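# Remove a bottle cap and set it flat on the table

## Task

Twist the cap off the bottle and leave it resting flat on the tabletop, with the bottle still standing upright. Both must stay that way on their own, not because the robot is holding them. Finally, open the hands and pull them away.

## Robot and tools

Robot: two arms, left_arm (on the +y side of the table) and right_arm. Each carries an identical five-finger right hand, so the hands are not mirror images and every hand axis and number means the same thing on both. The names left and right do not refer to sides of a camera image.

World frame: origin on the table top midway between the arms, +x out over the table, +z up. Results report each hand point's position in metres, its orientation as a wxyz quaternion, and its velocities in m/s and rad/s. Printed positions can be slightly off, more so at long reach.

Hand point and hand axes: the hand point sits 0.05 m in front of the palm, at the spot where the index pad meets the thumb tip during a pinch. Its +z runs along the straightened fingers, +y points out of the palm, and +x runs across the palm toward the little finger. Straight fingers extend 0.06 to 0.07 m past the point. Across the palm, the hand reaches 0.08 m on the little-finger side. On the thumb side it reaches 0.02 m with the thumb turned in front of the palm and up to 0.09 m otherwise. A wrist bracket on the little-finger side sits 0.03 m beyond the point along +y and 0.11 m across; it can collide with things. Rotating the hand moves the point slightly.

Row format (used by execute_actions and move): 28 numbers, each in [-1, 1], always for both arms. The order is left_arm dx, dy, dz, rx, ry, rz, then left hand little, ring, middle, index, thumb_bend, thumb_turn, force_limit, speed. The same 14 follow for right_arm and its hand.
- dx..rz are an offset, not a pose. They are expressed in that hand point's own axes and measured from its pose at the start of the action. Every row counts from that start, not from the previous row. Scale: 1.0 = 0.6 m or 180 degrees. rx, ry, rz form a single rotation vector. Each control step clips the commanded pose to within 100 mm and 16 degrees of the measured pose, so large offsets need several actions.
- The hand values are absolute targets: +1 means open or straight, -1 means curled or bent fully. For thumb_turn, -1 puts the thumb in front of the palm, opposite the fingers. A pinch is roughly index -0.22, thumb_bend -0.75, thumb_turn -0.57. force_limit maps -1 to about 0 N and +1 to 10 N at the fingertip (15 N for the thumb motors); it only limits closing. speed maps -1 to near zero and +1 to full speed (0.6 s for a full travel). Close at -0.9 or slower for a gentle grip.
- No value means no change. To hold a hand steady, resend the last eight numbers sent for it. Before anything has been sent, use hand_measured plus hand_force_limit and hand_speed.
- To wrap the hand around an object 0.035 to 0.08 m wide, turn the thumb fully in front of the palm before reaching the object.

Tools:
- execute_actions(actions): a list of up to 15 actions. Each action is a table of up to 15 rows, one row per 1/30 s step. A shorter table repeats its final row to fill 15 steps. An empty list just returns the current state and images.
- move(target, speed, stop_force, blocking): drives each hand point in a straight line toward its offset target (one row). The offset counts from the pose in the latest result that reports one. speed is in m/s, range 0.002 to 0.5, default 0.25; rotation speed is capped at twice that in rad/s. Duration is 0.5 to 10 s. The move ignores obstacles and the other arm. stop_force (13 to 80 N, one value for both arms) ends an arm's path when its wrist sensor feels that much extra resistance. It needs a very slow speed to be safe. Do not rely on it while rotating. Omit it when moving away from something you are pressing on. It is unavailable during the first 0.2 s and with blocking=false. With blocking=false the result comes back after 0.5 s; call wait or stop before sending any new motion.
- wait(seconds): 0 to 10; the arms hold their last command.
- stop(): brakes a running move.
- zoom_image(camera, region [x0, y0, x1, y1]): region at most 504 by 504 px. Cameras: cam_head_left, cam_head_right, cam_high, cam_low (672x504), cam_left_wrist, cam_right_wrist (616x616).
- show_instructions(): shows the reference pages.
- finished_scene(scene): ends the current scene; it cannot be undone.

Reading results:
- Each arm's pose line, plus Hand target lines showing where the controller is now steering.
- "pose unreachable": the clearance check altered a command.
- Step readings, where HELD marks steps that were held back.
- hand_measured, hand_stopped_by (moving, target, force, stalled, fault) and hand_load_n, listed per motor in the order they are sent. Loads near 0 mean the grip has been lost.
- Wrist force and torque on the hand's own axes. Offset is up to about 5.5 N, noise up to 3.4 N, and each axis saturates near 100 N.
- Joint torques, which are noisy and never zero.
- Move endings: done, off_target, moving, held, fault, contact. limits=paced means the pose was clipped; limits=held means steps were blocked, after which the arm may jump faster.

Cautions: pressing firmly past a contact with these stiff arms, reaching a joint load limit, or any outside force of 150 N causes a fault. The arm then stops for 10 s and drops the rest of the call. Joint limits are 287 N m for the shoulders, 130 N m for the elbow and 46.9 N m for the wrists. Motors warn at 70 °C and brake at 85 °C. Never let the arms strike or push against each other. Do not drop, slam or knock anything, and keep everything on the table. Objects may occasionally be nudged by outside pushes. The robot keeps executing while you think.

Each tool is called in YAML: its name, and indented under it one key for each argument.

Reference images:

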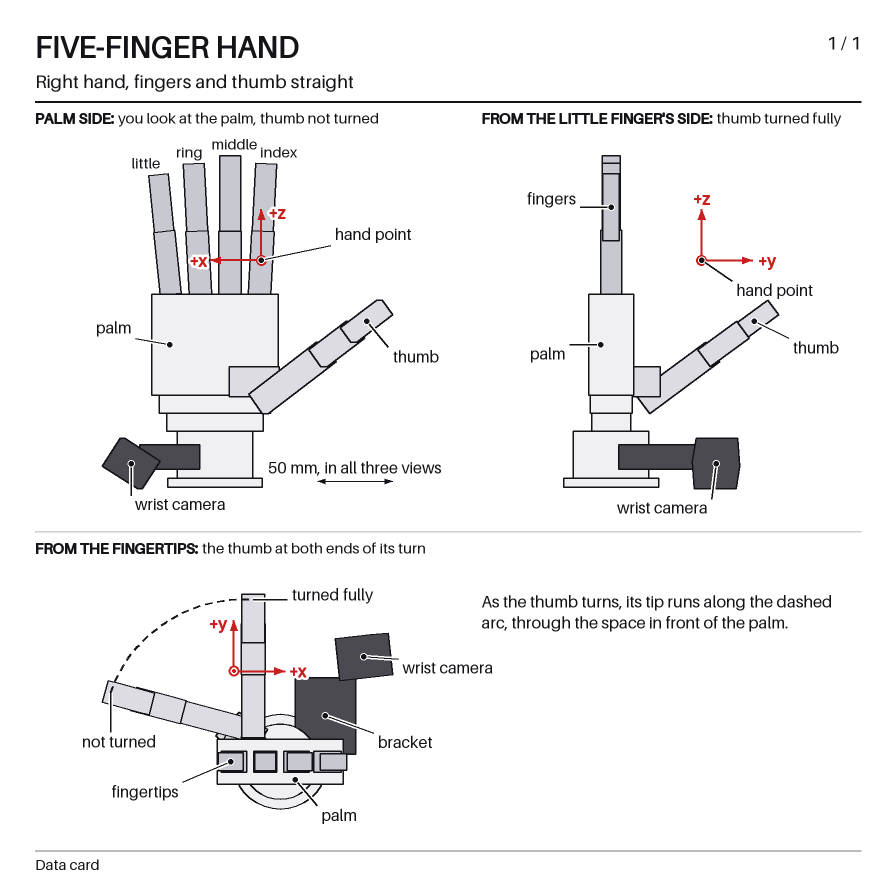

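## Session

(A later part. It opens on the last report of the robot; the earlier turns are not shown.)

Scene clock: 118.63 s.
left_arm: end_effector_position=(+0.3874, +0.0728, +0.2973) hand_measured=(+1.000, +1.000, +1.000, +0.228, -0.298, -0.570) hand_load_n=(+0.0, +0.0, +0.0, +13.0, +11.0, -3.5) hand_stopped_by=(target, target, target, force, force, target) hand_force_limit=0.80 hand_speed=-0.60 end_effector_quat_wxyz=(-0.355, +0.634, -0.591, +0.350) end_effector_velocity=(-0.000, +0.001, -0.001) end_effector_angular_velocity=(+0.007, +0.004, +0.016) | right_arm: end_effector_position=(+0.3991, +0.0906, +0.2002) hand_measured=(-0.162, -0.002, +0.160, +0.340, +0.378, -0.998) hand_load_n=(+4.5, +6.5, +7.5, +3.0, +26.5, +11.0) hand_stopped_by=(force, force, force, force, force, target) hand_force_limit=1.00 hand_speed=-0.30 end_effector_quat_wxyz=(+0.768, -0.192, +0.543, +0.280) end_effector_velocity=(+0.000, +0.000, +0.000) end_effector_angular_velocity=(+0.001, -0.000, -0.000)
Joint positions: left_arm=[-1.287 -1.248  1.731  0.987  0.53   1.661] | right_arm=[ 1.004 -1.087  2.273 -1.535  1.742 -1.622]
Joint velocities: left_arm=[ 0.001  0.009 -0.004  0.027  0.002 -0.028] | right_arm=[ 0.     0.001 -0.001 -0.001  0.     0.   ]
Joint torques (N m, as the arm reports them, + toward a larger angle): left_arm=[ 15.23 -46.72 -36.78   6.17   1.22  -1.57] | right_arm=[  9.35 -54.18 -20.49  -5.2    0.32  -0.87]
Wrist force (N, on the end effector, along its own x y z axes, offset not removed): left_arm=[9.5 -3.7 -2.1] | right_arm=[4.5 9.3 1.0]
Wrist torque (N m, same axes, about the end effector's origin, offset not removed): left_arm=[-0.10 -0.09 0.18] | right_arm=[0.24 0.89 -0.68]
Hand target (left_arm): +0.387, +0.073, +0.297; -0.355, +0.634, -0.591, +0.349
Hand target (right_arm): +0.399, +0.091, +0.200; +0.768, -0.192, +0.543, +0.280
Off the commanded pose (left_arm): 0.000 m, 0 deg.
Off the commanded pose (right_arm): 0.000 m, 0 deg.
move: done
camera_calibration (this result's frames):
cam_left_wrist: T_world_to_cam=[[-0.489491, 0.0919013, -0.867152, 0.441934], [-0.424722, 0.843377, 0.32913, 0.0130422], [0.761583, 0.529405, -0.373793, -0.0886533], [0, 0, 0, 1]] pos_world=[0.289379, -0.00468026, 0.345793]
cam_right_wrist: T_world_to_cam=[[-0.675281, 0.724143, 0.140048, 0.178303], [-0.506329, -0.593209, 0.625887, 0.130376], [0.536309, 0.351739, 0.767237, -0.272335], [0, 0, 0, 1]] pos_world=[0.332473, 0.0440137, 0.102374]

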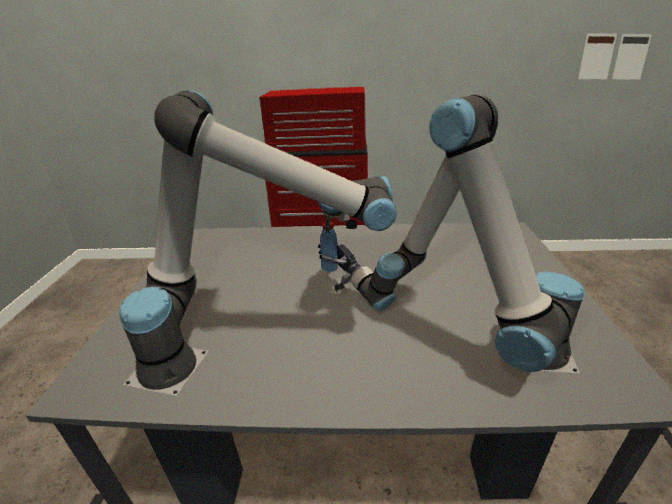

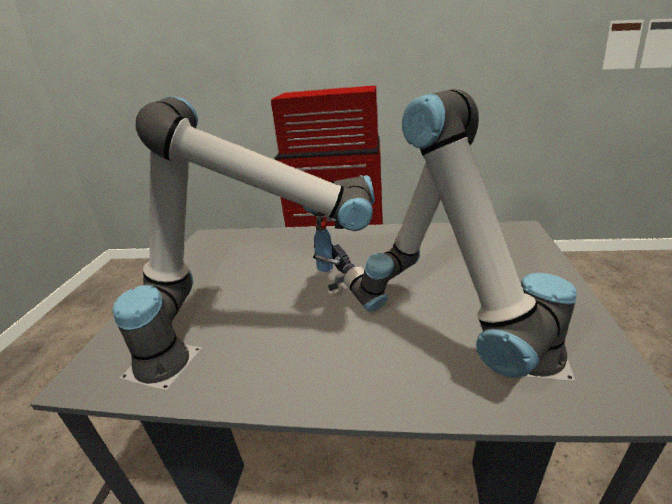

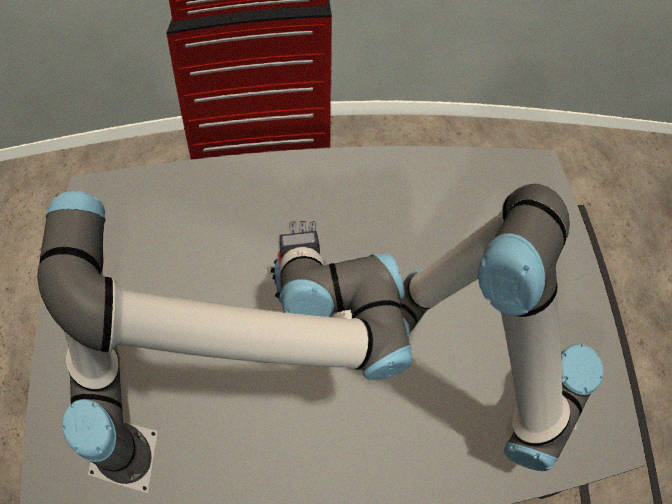

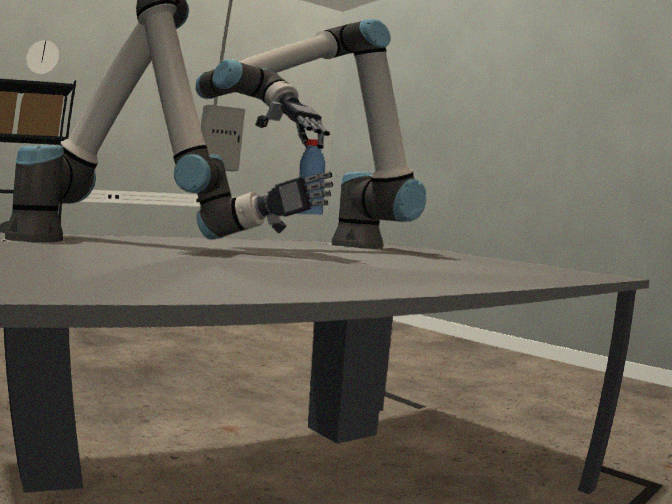

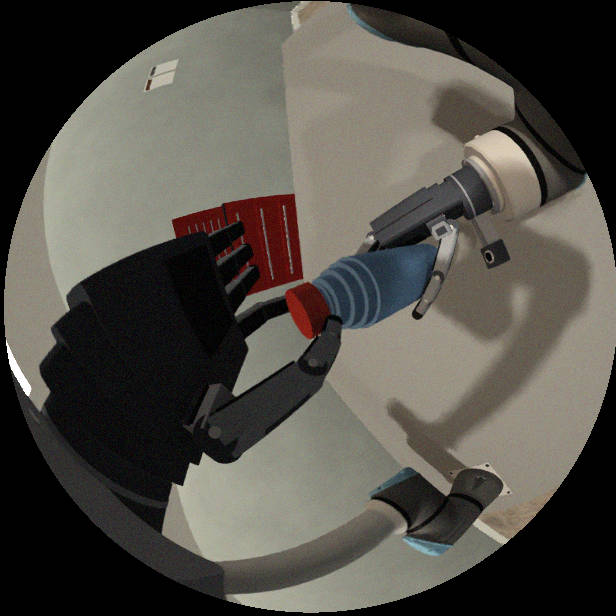

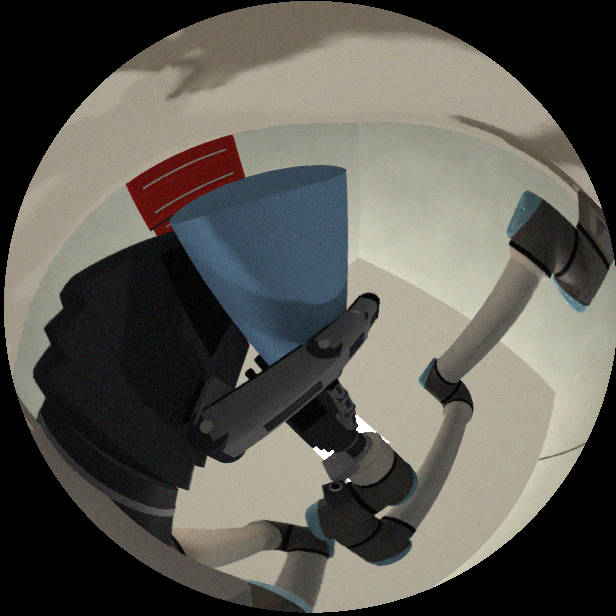

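execute_actions:
  actions:
    - [[0,0,0,0,0,0,1,1,1,0.55,0,-0.57,0.8,0.3,0,0,0,0,0,0,-0.98,-1,-1,-1,-0.62,-1,1,-0.3]]

move:
  target: [-0.0153,-0.0046,0.0076,0,0.289,0.167,1,1,1,0.55,0,-0.57,0.8,0.3,0,0,0,0,0,0,-0.98,-1,-1,-1,-0.62,-1,1,-0.3]
  speed: 0.5

move:
  target: [-0.013,-0.004,0.0065,0,0.289,0.167,1,1,1,0.55,0,-0.57,0.8,0.3,0,0,0,0,0,0,-0.98,-1,-1,-1,-0.62,-1,1,-0.3]
  speed: 0.5

move:
  target: [0,0,0,0,0,0,1,1,1,-0.5,-1,-0.57,0.8,-0.6,0,0,0,0,0,0,-0.98,-1,-1,-1,-0.62,-1,1,-0.3]

move:
  target: [0.013,-0.0045,0.0062,0,-0.289,-0.167,1,1,1,-0.5,-1,-0.57,0.8,-0.6,0,0,0,0,0,0,-0.98,-1,-1,-1,-0.62,-1,1,-0.3]
  speed: 0.4

move:
  target: [0.016,-0.0045,0.0062,0,-0.289,-0.167,1,1,1,-0.5,-1,-0.57,0.8,-0.6,0,0,0,0,0,0,-0.98,-1,-1,-1,-0.62,-1,1,-0.3]
  speed: 0.4

zoom_image:
  camera: "cam_low"
  region: [250,90,380,230]

Scene clock: 119.70 s.
left_arm: end_effector_position=(+0.3874, +0.0729, +0.2973) hand_measured=(+1.000, +1.000, +1.000, +0.550, +0.000, -0.570) hand_load_n=(+0.0, +0.0, +0.0, +0.0, +0.0, +0.0) hand_stopped_by=(target, target, target, target, target, target) hand_force_limit=0.80 hand_speed=0.30 end_effector_quat_wxyz=(-0.355, +0.634, -0.591, +0.350) end_effector_velocity=(+0.000, +0.000, +0.000) end_effector_angular_velocity=(-0.001, -0.001, -0.000) | right_arm: end_effector_position=(+0.3991, +0.0906, +0.2002) hand_measured=(-0.162, -0.002, +0.160, +0.340, +0.378, -0.998) hand_load_n=(+4.5, +6.5, +7.5, +3.5, +26.0, +12.0) hand_stopped_by=(force, force, force, force, force, target) hand_force_limit=1.00 hand_speed=-0.30 end_effector_quat_wxyz=(+0.768, -0.192, +0.543, +0.280) end_effector_velocity=(-0.000, -0.000, +0.000) end_effector_angular_velocity=(-0.000, +0.000, +0.000)
Joint positions: left_arm=[-1.287 -1.248  1.731  0.987  0.53   1.661] | right_arm=[ 1.004 -1.087  2.273 -1.535  1.742 -1.622]
Joint velocities: left_arm=[ 0.    -0.001  0.    -0.001 -0.     0.001] | right_arm=[ 0.    -0.001  0.     0.002  0.     0.   ]
Joint torques (N m, as the arm reports them, + toward a larger angle): left_arm=[-11.97 -64.7  -24.33   1.84  -4.46   1.55] | right_arm=[ 10.81 -54.31 -21.27  -4.77   0.17  -0.28]
Wrist force (N, on the end effector, along its own x y z axes, offset not removed): left_arm=[-0.9 -0.3 -0.6] | right_arm=[-0.5 0.2 -2.9]
Wrist torque (N m, same axes, about the end effector's origin, offset not removed): left_arm=[-0.27 0.19 0.02] | right_arm=[-0.13 0.12 0.06]
Hand target (left_arm): +0.387, +0.073, +0.297; -0.355, +0.634, -0.591, +0.350
Hand target (right_arm): +0.399, +0.091, +0.200; +0.768, -0.192, +0.543, +0.280
Off the commanded pose (left_arm): 0.000 m, 0 deg.
Off the commanded pose (right_arm): 0.000 m, 0 deg.
Step readings (end_effector_position):
0: left_arm (+0.3873, +0.0729, +0.2972) | right_arm (+0.3991, +0.0906, +0.2002)
1: left_arm (+0.3873, +0.0729, +0.2972) | right_arm (+0.3991, +0.0906, +0.2002)
2: left_arm (+0.3873, +0.0729, +0.2972) | right_arm (+0.3991, +0.0906, +0.2002)
4: left_arm (+0.3874, +0.0728, +0.2973) | right_arm (+0.3991, +0.0906, +0.2002)
8: left_arm (+0.3874, +0.0728, +0.2973) | right_arm (+0.3991, +0.0906, +0.2002)
15: end_effector_position above
camera_calibration (this result's frames):
cam_left_wrist: T_world_to_cam=[[-0.489589, 0.0918433, -0.867103, 0.441967], [-0.424839, 0.843292, 0.329197, 0.0130603], [0.761455, 0.529551, -0.373848, -0.0886664], [0, 0, 0, 1]] pos_world=[0.289446, -0.004652, 0.345784]
cam_right_wrist: T_world_to_cam=[[-0.675281, 0.724143, 0.140048, 0.178303], [-0.506329, -0.593209, 0.625887, 0.130376], [0.536309, 0.351739, 0.767237, -0.272335], [0, 0, 0, 1]] pos_world=[0.332473, 0.0440136, 0.102374]

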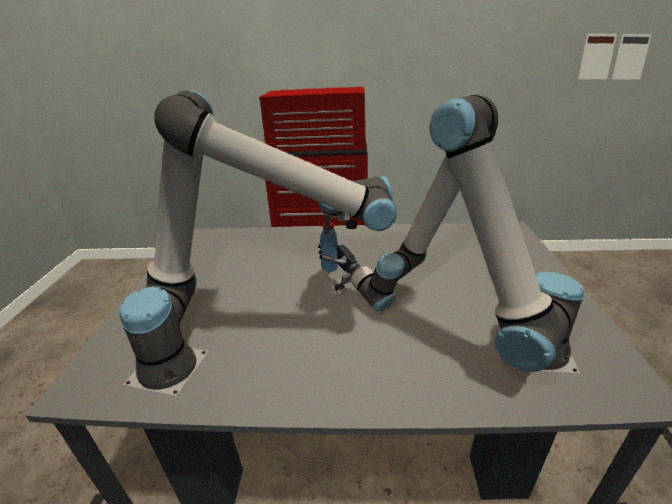

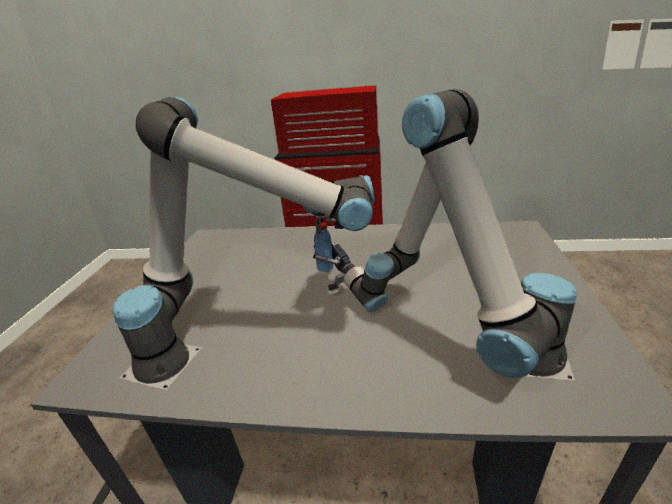

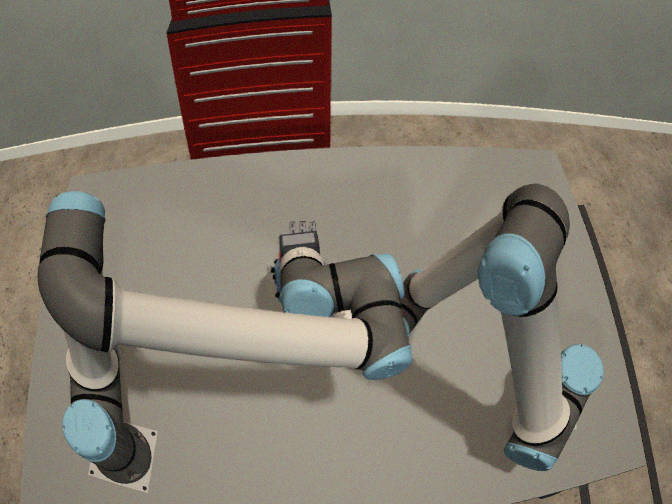

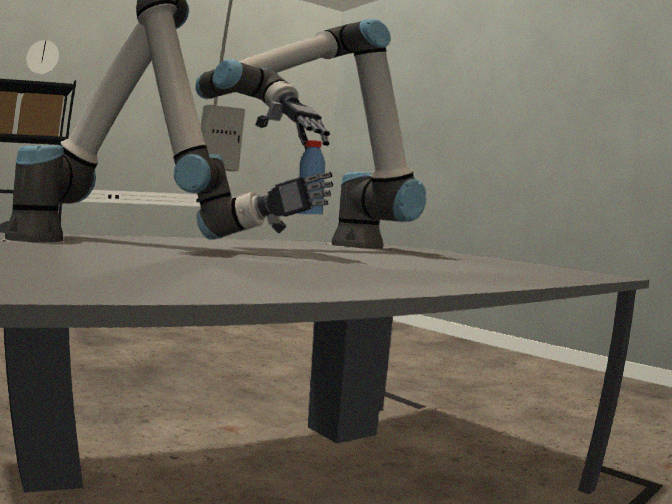

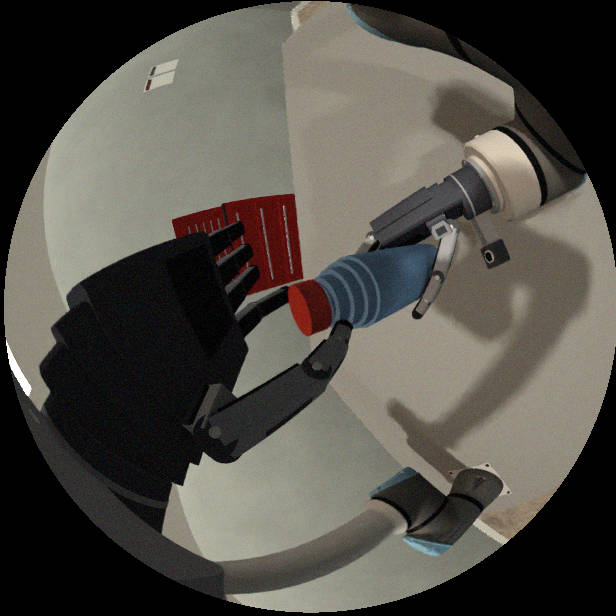

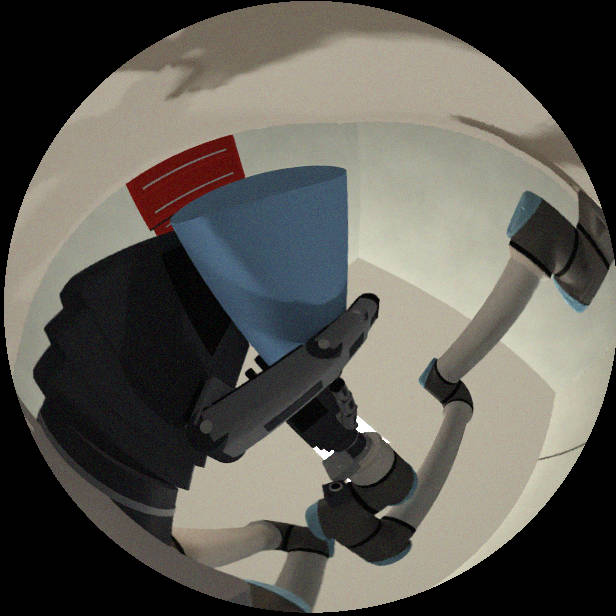

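Scene clock: 121.53 s.
left_arm: end_effector_position=(+0.3921, +0.0825, +0.2969) hand_measured=(+1.000, +1.000, +1.000, +0.550, +0.000, -0.570) hand_load_n=(+0.0, +0.0, +0.0, +0.0, +0.0, +0.0) hand_stopped_by=(target, target, target, target, target, target) hand_force_limit=0.80 hand_speed=0.30 end_effector_quat_wxyz=(+0.139, -0.250, +0.825, -0.488) end_effector_velocity=(+0.000, -0.001, +0.000) end_effector_angular_velocity=(-0.002, +0.003, -0.014) | right_arm: end_effector_position=(+0.3991, +0.0906, +0.2002) hand_measured=(-0.162, -0.002, +0.160, +0.340, +0.378, -0.998) hand_load_n=(+4.5, +6.5, +7.5, +3.5, +26.0, +12.0) hand_stopped_by=(force, force, force, force, force, target) hand_force_limit=1.00 hand_speed=-0.30 end_effector_quat_wxyz=(+0.768, -0.192, +0.543, +0.280) end_effector_velocity=(+0.000, +0.000, +0.001) end_effector_angular_velocity=(+0.002, -0.002, +0.000)
Joint positions: left_arm=[-1.073 -1.635  2.009  0.147  1.347  2.998] | right_arm=[ 1.004 -1.087  2.273 -1.535  1.742 -1.622]
Joint velocities: left_arm=[ 0.008  0.001 -0.001 -0.003  0.021  0.009] | right_arm=[ 0.    -0.001 -0.001 -0.001 -0.     0.   ]
Joint torques (N m, as the arm reports them, + toward a larger angle): left_arm=[ 10.97 -23.9  -49.3   -1.79   2.52   1.32] | right_arm=[  7.53 -57.51 -21.28  -4.83   0.24  -0.26]
Wrist force (N, on the end effector, along its own x y z axes, offset not removed): left_arm=[0.2 0.2 -4.2] | right_arm=[-0.1 3.1 1.3]
Wrist torque (N m, same axes, about the end effector's origin, offset not removed): left_arm=[0.10 0.14 0.10] | right_arm=[0.14 0.13 -0.05]
Hand target (left_arm): +0.392, +0.082, +0.297; +0.138, -0.249, +0.825, -0.488
Hand target (right_arm): +0.399, +0.091, +0.200; +0.768, -0.192, +0.543, +0.280
Off the commanded pose (left_arm): 0.000 m, 0 deg.
Off the commanded pose (right_arm): 0.000 m, 0 deg.
move: done
camera_calibration (this result's frames):
cam_left_wrist: T_world_to_cam=[[-0.149514, 0.458671, -0.875937, 0.282096], [0.5109, 0.794307, 0.328721, -0.35567], [0.846538, -0.398367, -0.353095, -0.0603927], [0, 0, 0, 1]] pos_world=[0.275014, 0.129064, 0.34269]
cam_right_wrist: T_world_to_cam=[[-0.675281, 0.724143, 0.140048, 0.178303], [-0.506329, -0.593209, 0.625887, 0.130376], [0.536309, 0.351739, 0.767237, -0.272335], [0, 0, 0, 1]] pos_world=[0.332473, 0.0440136, 0.102374]

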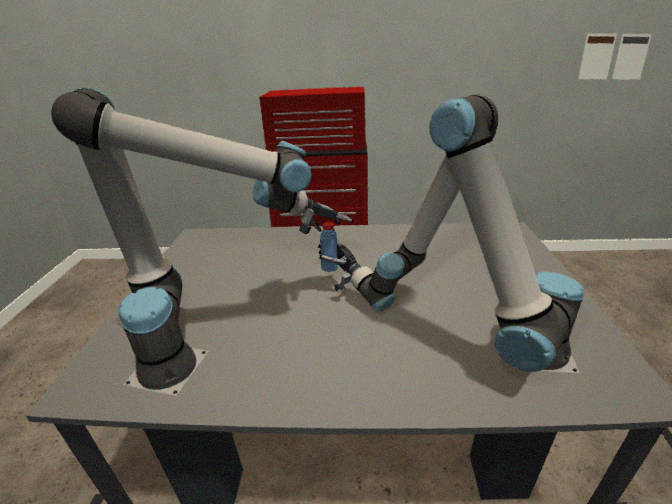

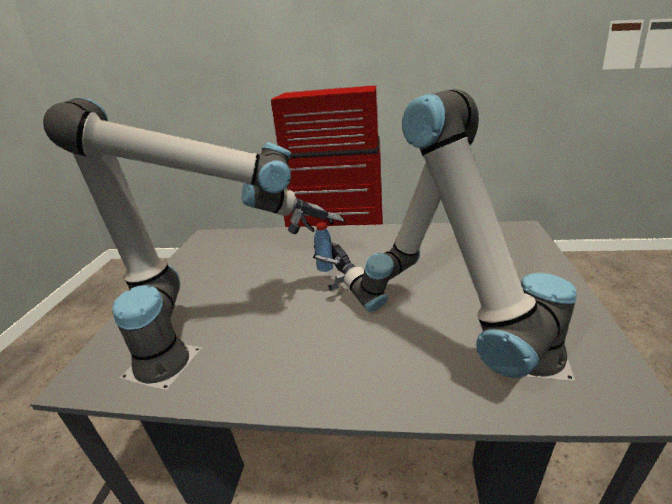

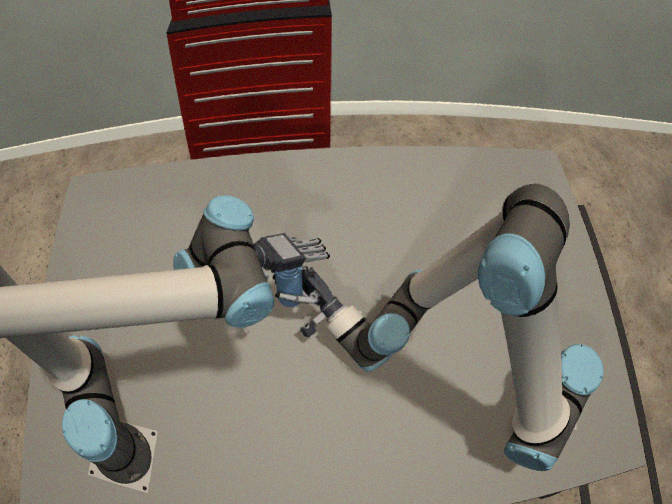

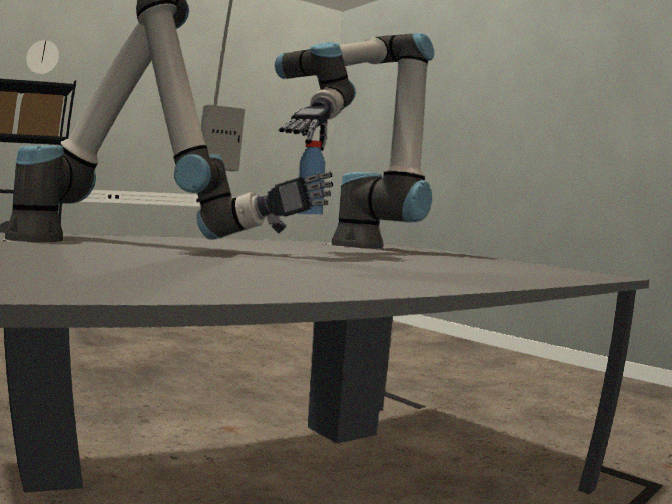

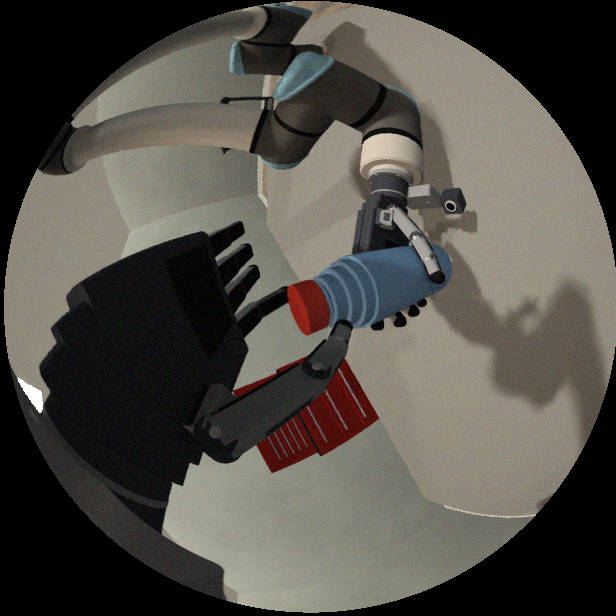

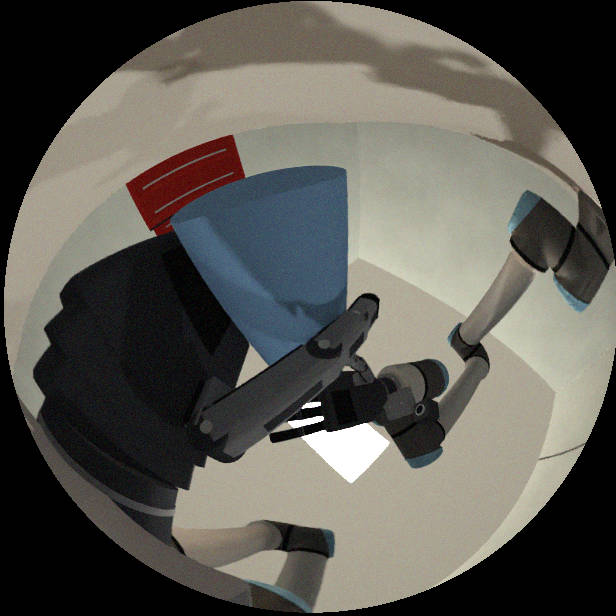

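Scene clock: 123.43 s.
left_arm: end_effector_position=(+0.4010, +0.0828, +0.2971) hand_measured=(+1.000, +1.000, +1.000, +0.550, +0.000, -0.570) hand_load_n=(+0.0, +0.0, +0.0, +0.0, +0.0, +0.0) hand_stopped_by=(target, target, target, target, target, target) hand_force_limit=0.80 hand_speed=0.30 end_effector_quat_wxyz=(-0.114, +0.201, +0.837, -0.496) end_effector_velocity=(-0.000, +0.000, +0.000) end_effector_angular_velocity=(+0.006, -0.002, -0.014) | right_arm: end_effector_position=(+0.3991, +0.0906, +0.2002) hand_measured=(-0.162, -0.002, +0.160, +0.340, +0.378, -0.998) hand_load_n=(+4.5, +6.5, +7.5, +3.5, +26.0, +12.0) hand_stopped_by=(force, force, force, force, force, target) hand_force_limit=1.00 hand_speed=-0.30 end_effector_quat_wxyz=(+0.768, -0.192, +0.543, +0.280) end_effector_velocity=(-0.001, -0.001, -0.001) end_effector_angular_velocity=(-0.001, +0.001, +0.000)
Joint positions: left_arm=[-0.668 -1.328  1.741  0.555  2.517  4.017] | right_arm=[ 1.004 -1.087  2.273 -1.535  1.742 -1.622]
Joint velocities: left_arm=[ 0.001  0.008 -0.008  0.026  0.004  0.027] | right_arm=[ 0.     0.001  0.002 -0.001 -0.    -0.   ]
Joint torques (N m, as the arm reports them, + toward a larger angle): left_arm=[ 11.2  -47.18 -44.99   4.16   4.09   1.9 ] | right_arm=[  6.71 -58.5  -20.9   -5.21   0.35  -0.21]
Wrist force (N, on the end effector, along its own x y z axes, offset not removed): left_arm=[-1.7 1.8 -2.5] | right_arm=[3.1 -4.1 3.3]
Wrist torque (N m, same axes, about the end effector's origin, offset not removed): left_arm=[0.21 0.37 -0.07] | right_arm=[-0.99 -0.50 -0.02]
Hand target (left_arm): +0.401, +0.083, +0.297; -0.115, +0.202, +0.837, -0.495
Hand target (right_arm): +0.399, +0.091, +0.200; +0.768, -0.192, +0.543, +0.280
Off the commanded pose (left_arm): 0.000 m, 0 deg.
Off the commanded pose (right_arm): 0.000 m, 0 deg.
move: done
camera_calibration (this result's frames):
cam_left_wrist: T_world_to_cam=[[0.338465, 0.347358, -0.874519, 0.0965444], [0.937127, -0.0404226, 0.34664, -0.467604], [0.0850578, -0.936861, -0.3392, 0.278077], [0, 0, 0, 1]] pos_world=[0.381875, 0.208082, 0.340844]
cam_right_wrist: T_world_to_cam=[[-0.67528, 0.724143, 0.140048, 0.178303], [-0.506329, -0.593209, 0.625887, 0.130376], [0.536309, 0.351739, 0.767237, -0.272335], [0, 0, 0, 1]] pos_world=[0.332473, 0.0440136, 0.102374]

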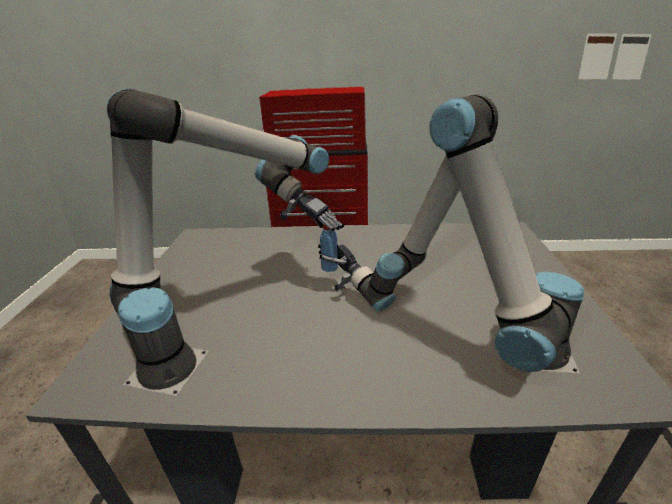

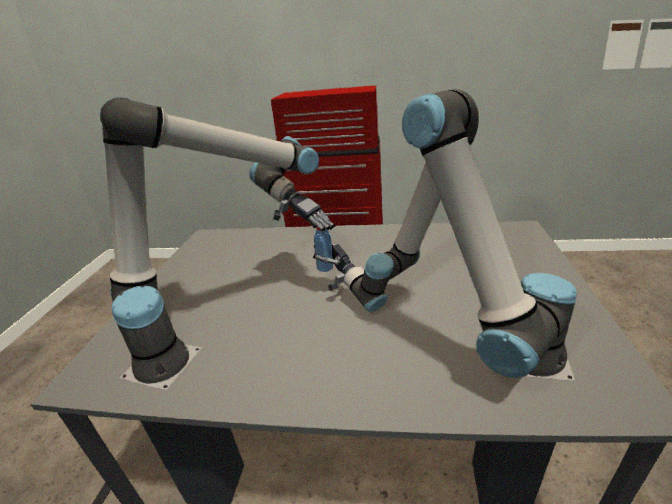

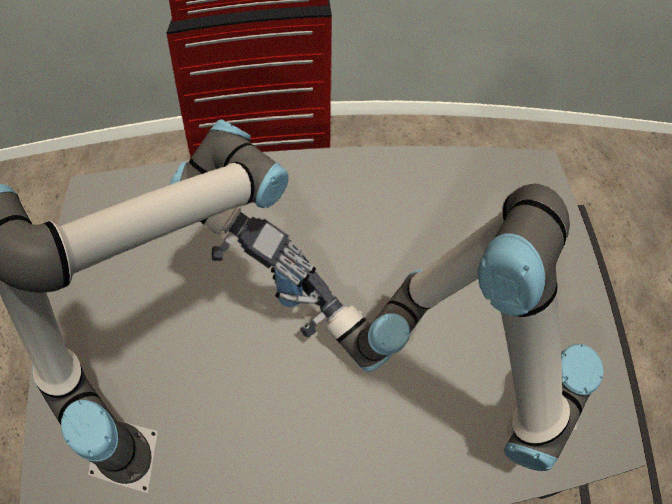

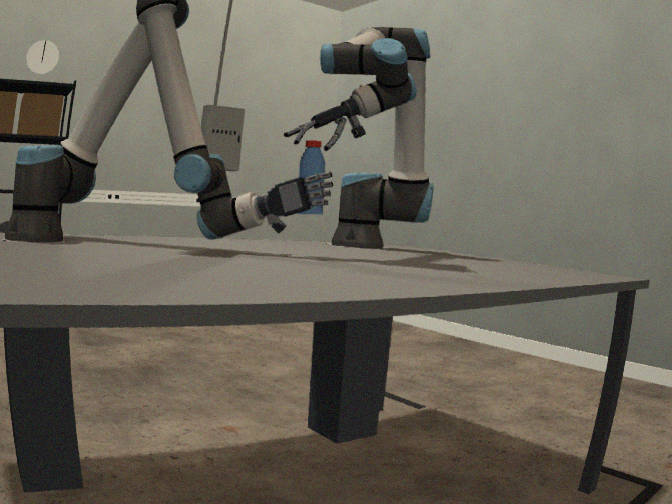

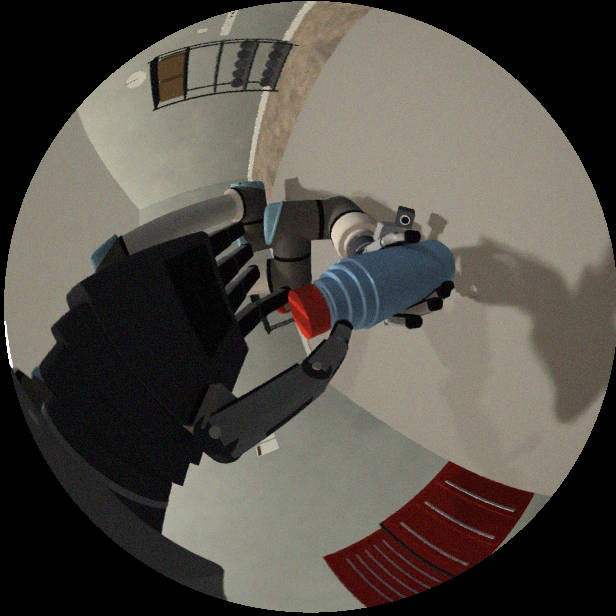

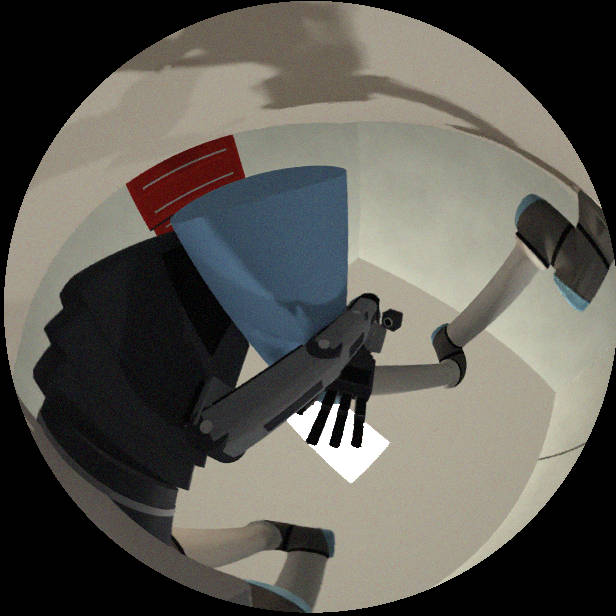

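Scene clock: 124.50 s.
left_arm: end_effector_position=(+0.4010, +0.0829, +0.2971) hand_measured=(+1.000, +1.000, +1.000, +0.226, -0.296, -0.570) hand_load_n=(+0.0, +0.0, +0.0, +16.0, +14.0, -0.5) hand_stopped_by=(target, target, target, force, force, target) hand_force_limit=0.80 hand_speed=-0.60 end_effector_quat_wxyz=(-0.114, +0.201, +0.837, -0.496) end_effector_velocity=(+0.000, +0.000, -0.001) end_effector_angular_velocity=(+0.001, +0.001, +0.000) | right_arm: end_effector_position=(+0.3991, +0.0906, +0.2002) hand_measured=(-0.162, -0.002, +0.160, +0.340, +0.378, -0.998) hand_load_n=(+2.5, +5.5, +8.0, +4.5, +26.0, +14.5) hand_stopped_by=(force, force, force, force, force, target) hand_force_limit=1.00 hand_speed=-0.30 end_effector_quat_wxyz=(+0.768, -0.192, +0.543, +0.280) end_effector_velocity=(-0.001, -0.001, -0.002) end_effector_angular_velocity=(-0.002, +0.002, +0.000)
Joint positions: left_arm=[-0.668 -1.328  1.741  0.555  2.517  4.017] | right_arm=[ 1.004 -1.087  2.273 -1.535  1.742 -1.622]
Joint velocities: left_arm=[ 0.     0.001  0.    -0.001 -0.     0.   ] | right_arm=[ 0.     0.002  0.002 -0.001 -0.     0.   ]
Joint torques (N m, as the arm reports them, + toward a larger angle): left_arm=[ -4.76 -57.77 -23.97   3.41  -3.32  -2.39] | right_arm=[  8.83 -53.59 -20.89  -5.21   0.41  -0.49]
Wrist force (N, on the end effector, along its own x y z axes, offset not removed): left_arm=[-0.5 -8.1 -1.4] | right_arm=[9.4 2.7 3.6]
Wrist torque (N m, same axes, about the end effector's origin, offset not removed): left_arm=[0.11 0.19 0.01] | right_arm=[-0.34 0.28 0.08]
Hand target (left_arm): +0.401, +0.083, +0.297; -0.114, +0.201, +0.837, -0.496
Hand target (right_arm): +0.399, +0.091, +0.200; +0.768, -0.192, +0.543, +0.280
Off the commanded pose (left_arm): 0.000 m, 0 deg.
Off the commanded pose (right_arm): 0.000 m, 0 deg.
move: done
camera_calibration (this result's frames):
cam_left_wrist: T_world_to_cam=[[0.338489, 0.347318, -0.874526, 0.0965338], [0.937114, -0.0403679, 0.346682, -0.467646], [0.085106, -0.936878, -0.339141, 0.278047], [0, 0, 0, 1]] pos_world=[0.381898, 0.20809, 0.340842]
cam_right_wrist: T_world_to_cam=[[-0.675281, 0.724143, 0.140048, 0.178303], [-0.506329, -0.593209, 0.625887, 0.130375], [0.536309, 0.351739, 0.767237, -0.272335], [0, 0, 0, 1]] pos_world=[0.332473, 0.0440136, 0.102374]

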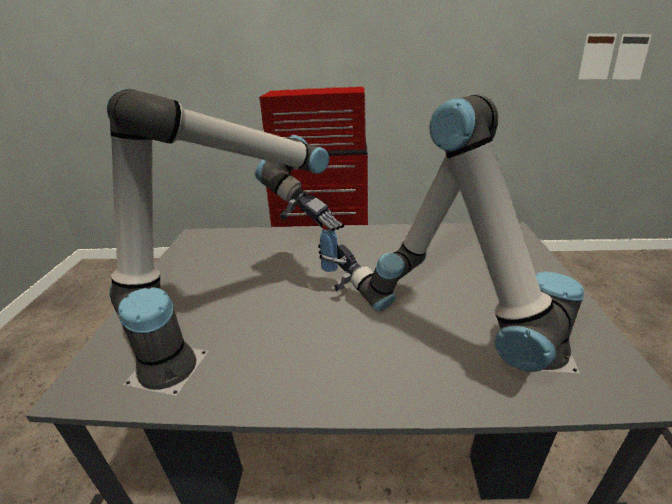

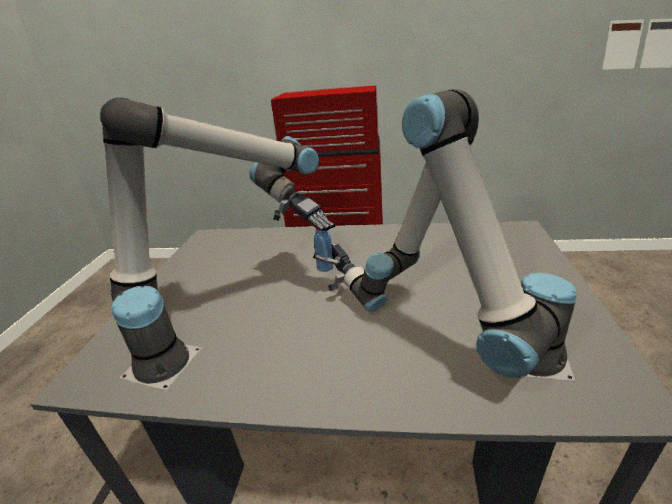

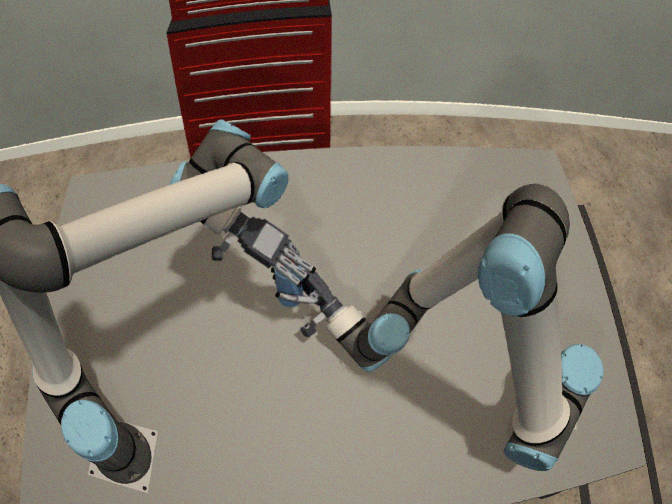

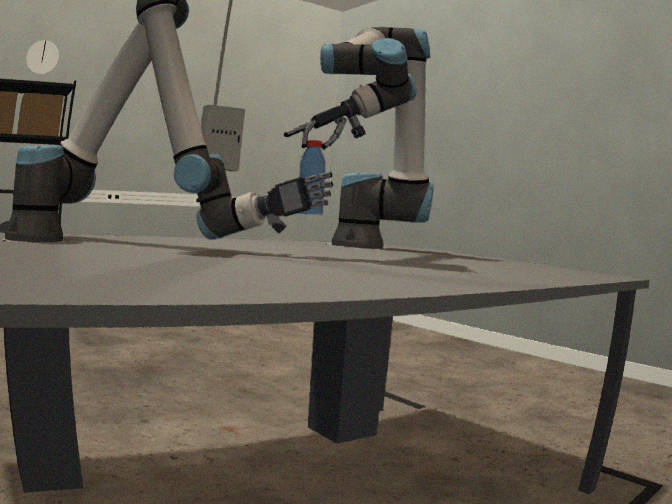

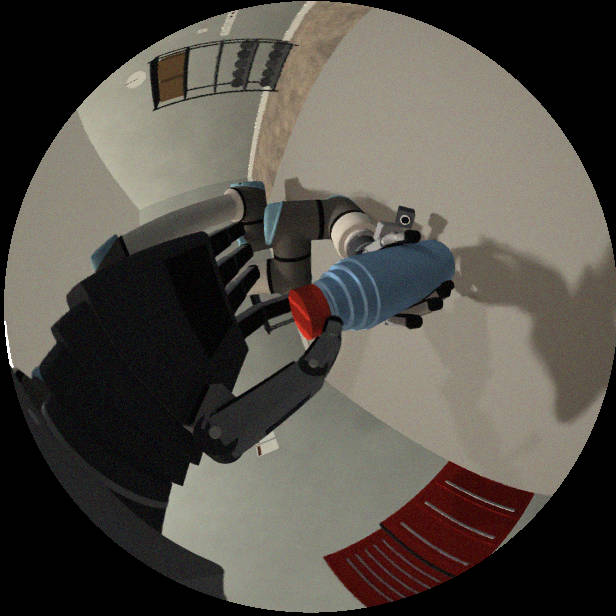

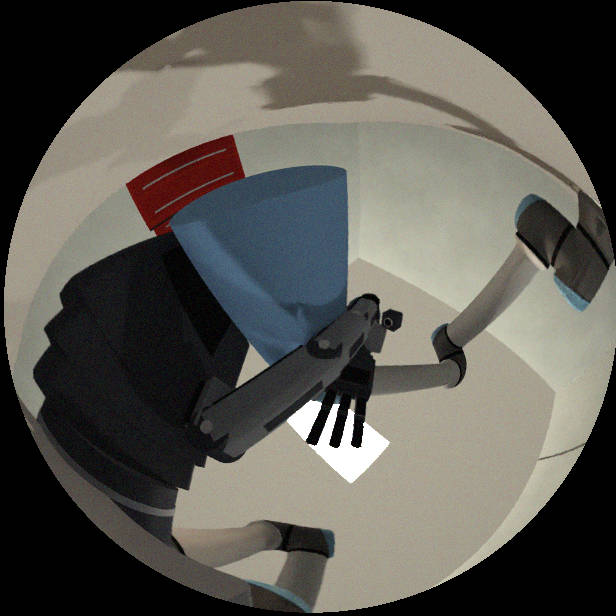

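Scene clock: 126.53 s.
left_arm: end_effector_position=(+0.3921, +0.0824, +0.2977) hand_measured=(+1.000, +1.000, +1.000, +0.226, -0.296, -0.570) hand_load_n=(+0.0, +0.0, +0.0, +17.5, +9.5, -4.0) hand_stopped_by=(target, target, target, force, force, target) hand_force_limit=0.80 hand_speed=-0.60 end_effector_quat_wxyz=(+0.139, -0.250, +0.824, -0.489) end_effector_velocity=(+0.000, +0.000, -0.000) end_effector_angular_velocity=(+0.004, -0.000, +0.015) | right_arm: end_effector_position=(+0.3991, +0.0906, +0.2002) hand_measured=(-0.162, -0.002, +0.160, +0.340, +0.378, -0.998) hand_load_n=(+2.5, +6.0, +8.5, +5.0, +26.5, +14.5) hand_stopped_by=(force, force, force, force, force, target) hand_force_limit=1.00 hand_speed=-0.30 end_effector_quat_wxyz=(+0.768, -0.192, +0.543, +0.280) end_effector_velocity=(+0.001, +0.001, +0.000) end_effector_angular_velocity=(+0.000, -0.000, -0.000)
Joint positions: left_arm=[-1.072 -1.636  2.008  0.147  1.348  2.998] | right_arm=[ 1.004 -1.087  2.273 -1.535  1.742 -1.622]
Joint velocities: left_arm=[-0.007  0.002 -0.002  0.005 -0.019 -0.009] | right_arm=[ 0.    -0.    -0.001  0.001  0.     0.   ]
Joint torques (N m, as the arm reports them, + toward a larger angle): left_arm=[ -3.35 -20.22 -38.27   6.07  -5.27  -1.94] | right_arm=[ 10.25 -57.18 -21.    -4.9    0.76  -0.25]
Wrist force (N, on the end effector, along its own x y z axes, offset not removed): left_arm=[11.8 -8.8 3.1] | right_arm=[9.6 7.1 4.7]
Wrist torque (N m, same axes, about the end effector's origin, offset not removed): left_arm=[0.04 -0.18 0.23] | right_arm=[-0.44 1.02 -0.53]
Hand target (left_arm): +0.392, +0.082, +0.298; +0.139, -0.251, +0.824, -0.488
Hand target (right_arm): +0.399, +0.091, +0.200; +0.768, -0.192, +0.543, +0.280
Off the commanded pose (left_arm): 0.000 m, 0 deg.
Off the commanded pose (right_arm): 0.000 m, 0 deg.
move: done
camera_calibration (this result's frames):
cam_left_wrist: T_world_to_cam=[[-0.149736, 0.45755, -0.876486, 0.28312], [0.510967, 0.794734, 0.327582, -0.355543], [0.846458, -0.398805, -0.352793, -0.0601993], [0, 0, 0, 1]] pos_world=[0.27502, 0.129013, 0.343382]
cam_right_wrist: T_world_to_cam=[[-0.675281, 0.724143, 0.140048, 0.178303], [-0.506329, -0.593209, 0.625887, 0.130376], [0.536309, 0.351739, 0.767237, -0.272335], [0, 0, 0, 1]] pos_world=[0.332473, 0.0440137, 0.102374]

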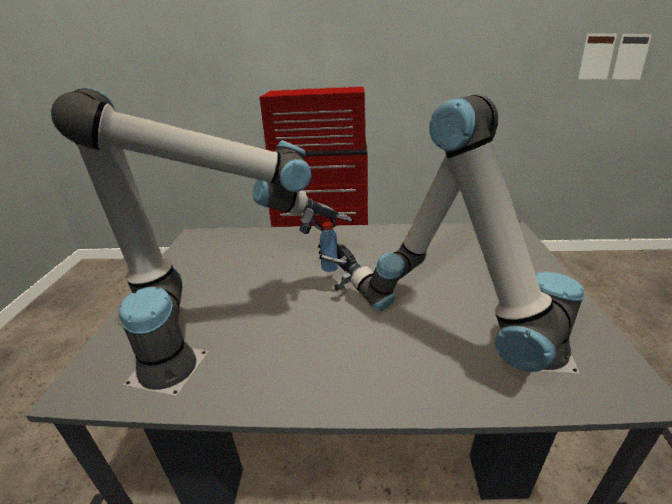

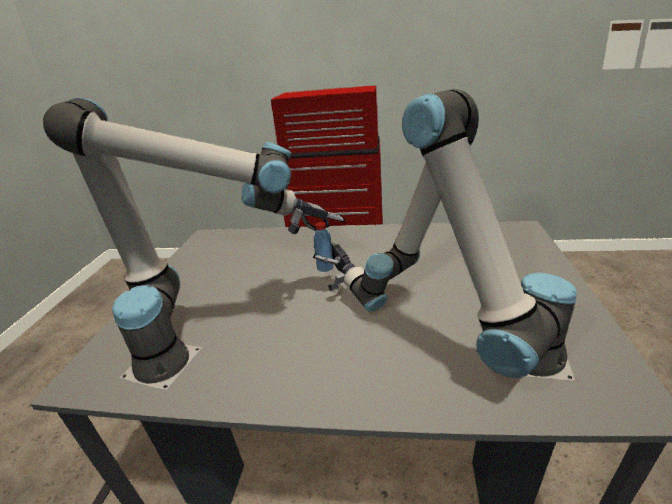

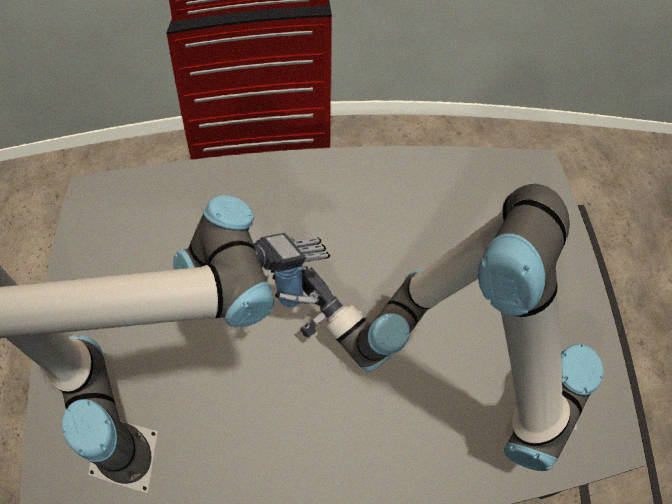

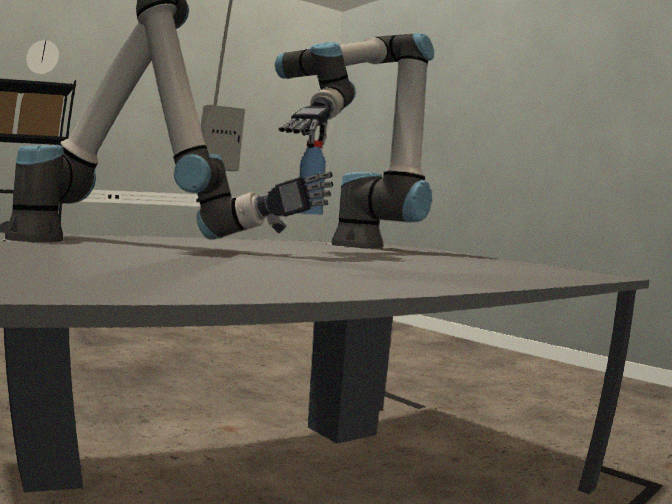

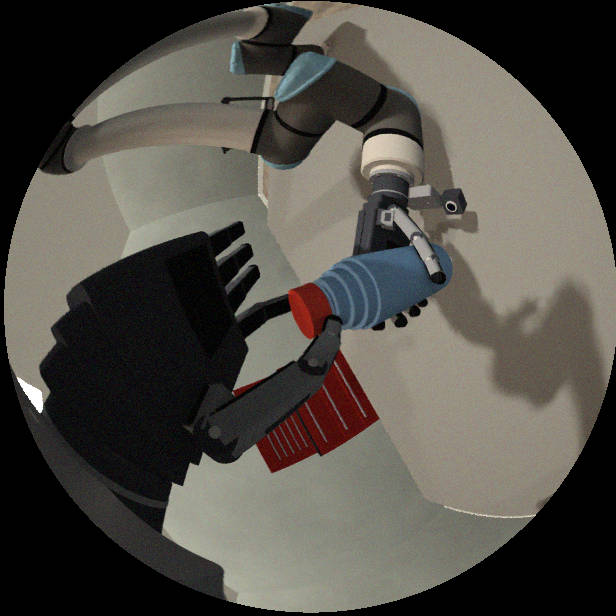

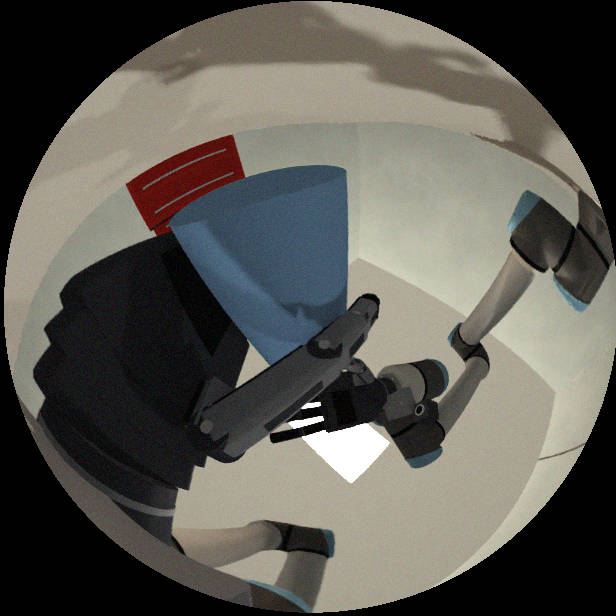

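Scene clock: 128.67 s.
left_arm: end_effector_position=(+0.3867, +0.0732, +0.2986) hand_measured=(+1.000, +1.000, +1.000, +0.226, -0.296, -0.570) hand_load_n=(+0.0, +0.0, +0.0, +14.5, +10.5, -4.5) hand_stopped_by=(target, target, target, force, force, target) hand_force_limit=0.80 hand_speed=-0.60 end_effector_quat_wxyz=(-0.355, +0.634, -0.591, +0.351) end_effector_velocity=(-0.000, +0.000, -0.000) end_effector_angular_velocity=(+0.002, +0.003, +0.016) | right_arm: end_effector_position=(+0.3991, +0.0906, +0.2002) hand_measured=(-0.162, -0.002, +0.160, +0.340, +0.378, -0.998) hand_load_n=(+4.0, +6.0, +7.0, +2.0, +28.0, +11.0) hand_stopped_by=(force, force, force, force, force, target) hand_force_limit=1.00 hand_speed=-0.30 end_effector_quat_wxyz=(+0.768, -0.192, +0.543, +0.280) end_effector_velocity=(-0.000, -0.000, +0.000) end_effector_angular_velocity=(-0.001, +0.001, +0.000)
Joint positions: left_arm=[-1.288 -1.251  1.732  0.989  0.529  1.659] | right_arm=[ 1.004 -1.087  2.273 -1.535  1.742 -1.622]
Joint velocities: left_arm=[ 0.001  0.008 -0.005  0.024  0.001 -0.029] | right_arm=[-0.    -0.001  0.001  0.002 -0.    -0.   ]
Joint torques (N m, as the arm reports them, + toward a larger angle): left_arm=[ 14.65 -48.31 -36.74   7.28   1.49  -1.58] | right_arm=[ 11.12 -56.06 -20.    -5.21   0.67  -0.6 ]
Wrist force (N, on the end effector, along its own x y z axes, offset not removed): left_arm=[9.7 -3.3 0.1] | right_arm=[3.4 9.2 4.8]
Wrist torque (N m, same axes, about the end effector's origin, offset not removed): left_arm=[0.10 0.33 0.02] | right_arm=[-0.89 0.07 -0.97]
Hand target (left_arm): +0.387, +0.073, +0.299; -0.355, +0.635, -0.591, +0.350
Hand target (right_arm): +0.399, +0.091, +0.200; +0.768, -0.192, +0.543, +0.280
Off the commanded pose (left_arm): 0.000 m, 0 deg.
Off the commanded pose (right_arm): 0.000 m, 0 deg.
move: done
camera_calibration (this result's frames):
cam_left_wrist: T_world_to_cam=[[-0.489022, 0.0905732, -0.867556, 0.442784], [-0.424922, 0.843865, 0.327618, 0.0124892], [0.761774, 0.528856, -0.374182, -0.0877507], [0, 0, 0, 1]] pos_world=[0.288684, -0.00423604, 0.347213]
cam_right_wrist: T_world_to_cam=[[-0.675281, 0.724142, 0.140048, 0.178303], [-0.506329, -0.593209, 0.625886, 0.130375], [0.536309, 0.351739, 0.767237, -0.272335], [0, 0, 0, 1]] pos_world=[0.332473, 0.0440136, 0.102374]

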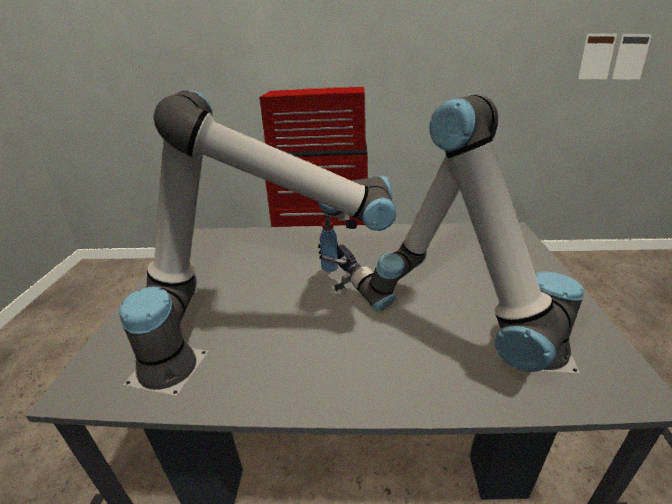

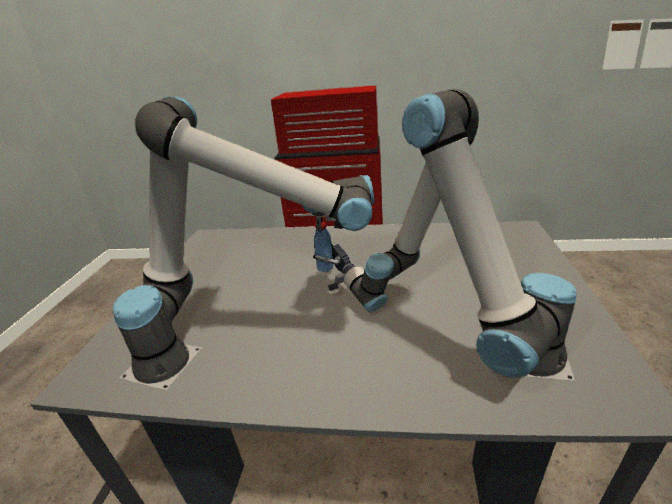

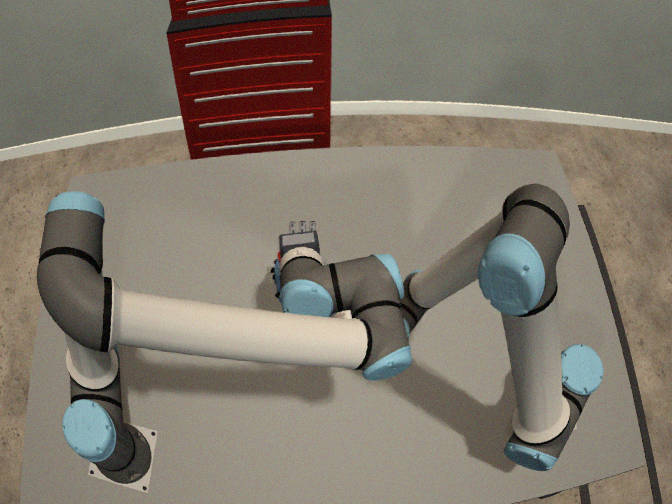

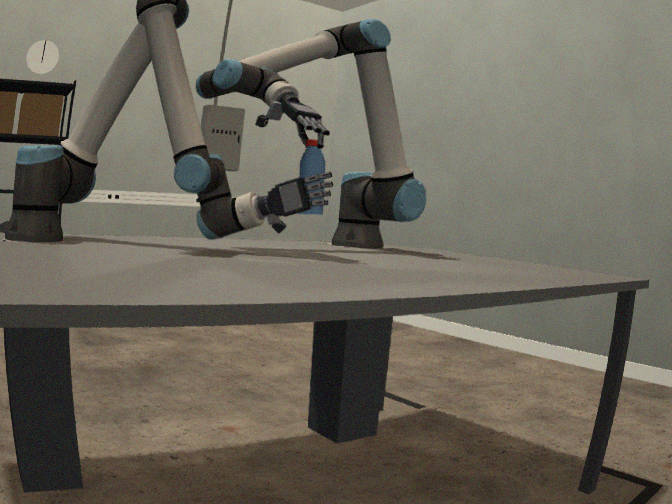

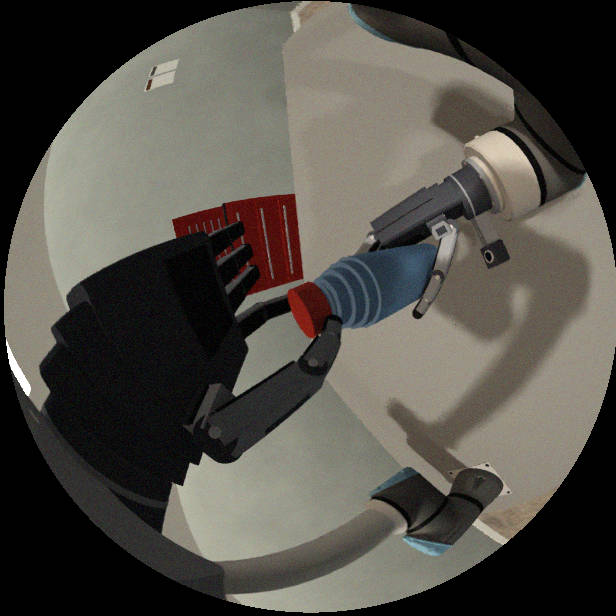

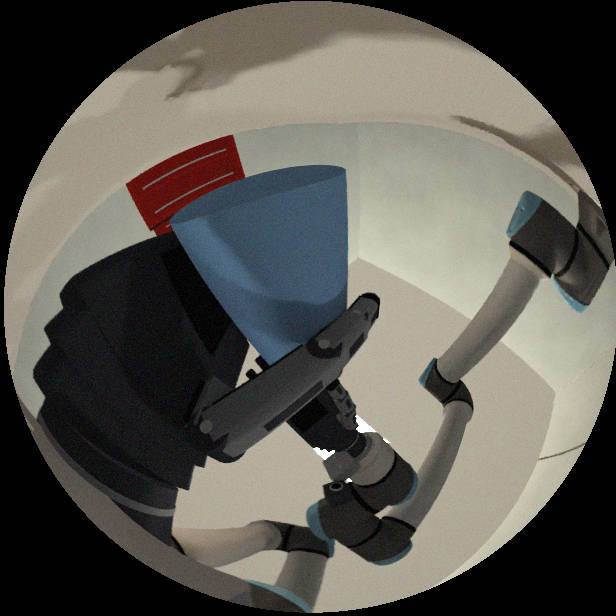

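Region (250, 90, 380, 230) of cam_low's 672x504 image, scaled by 3.600, with more detail than that image has; it fills the left 468 columns of this view, and the rest is white.

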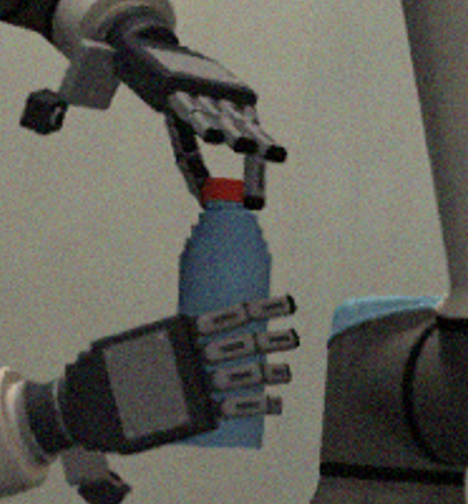

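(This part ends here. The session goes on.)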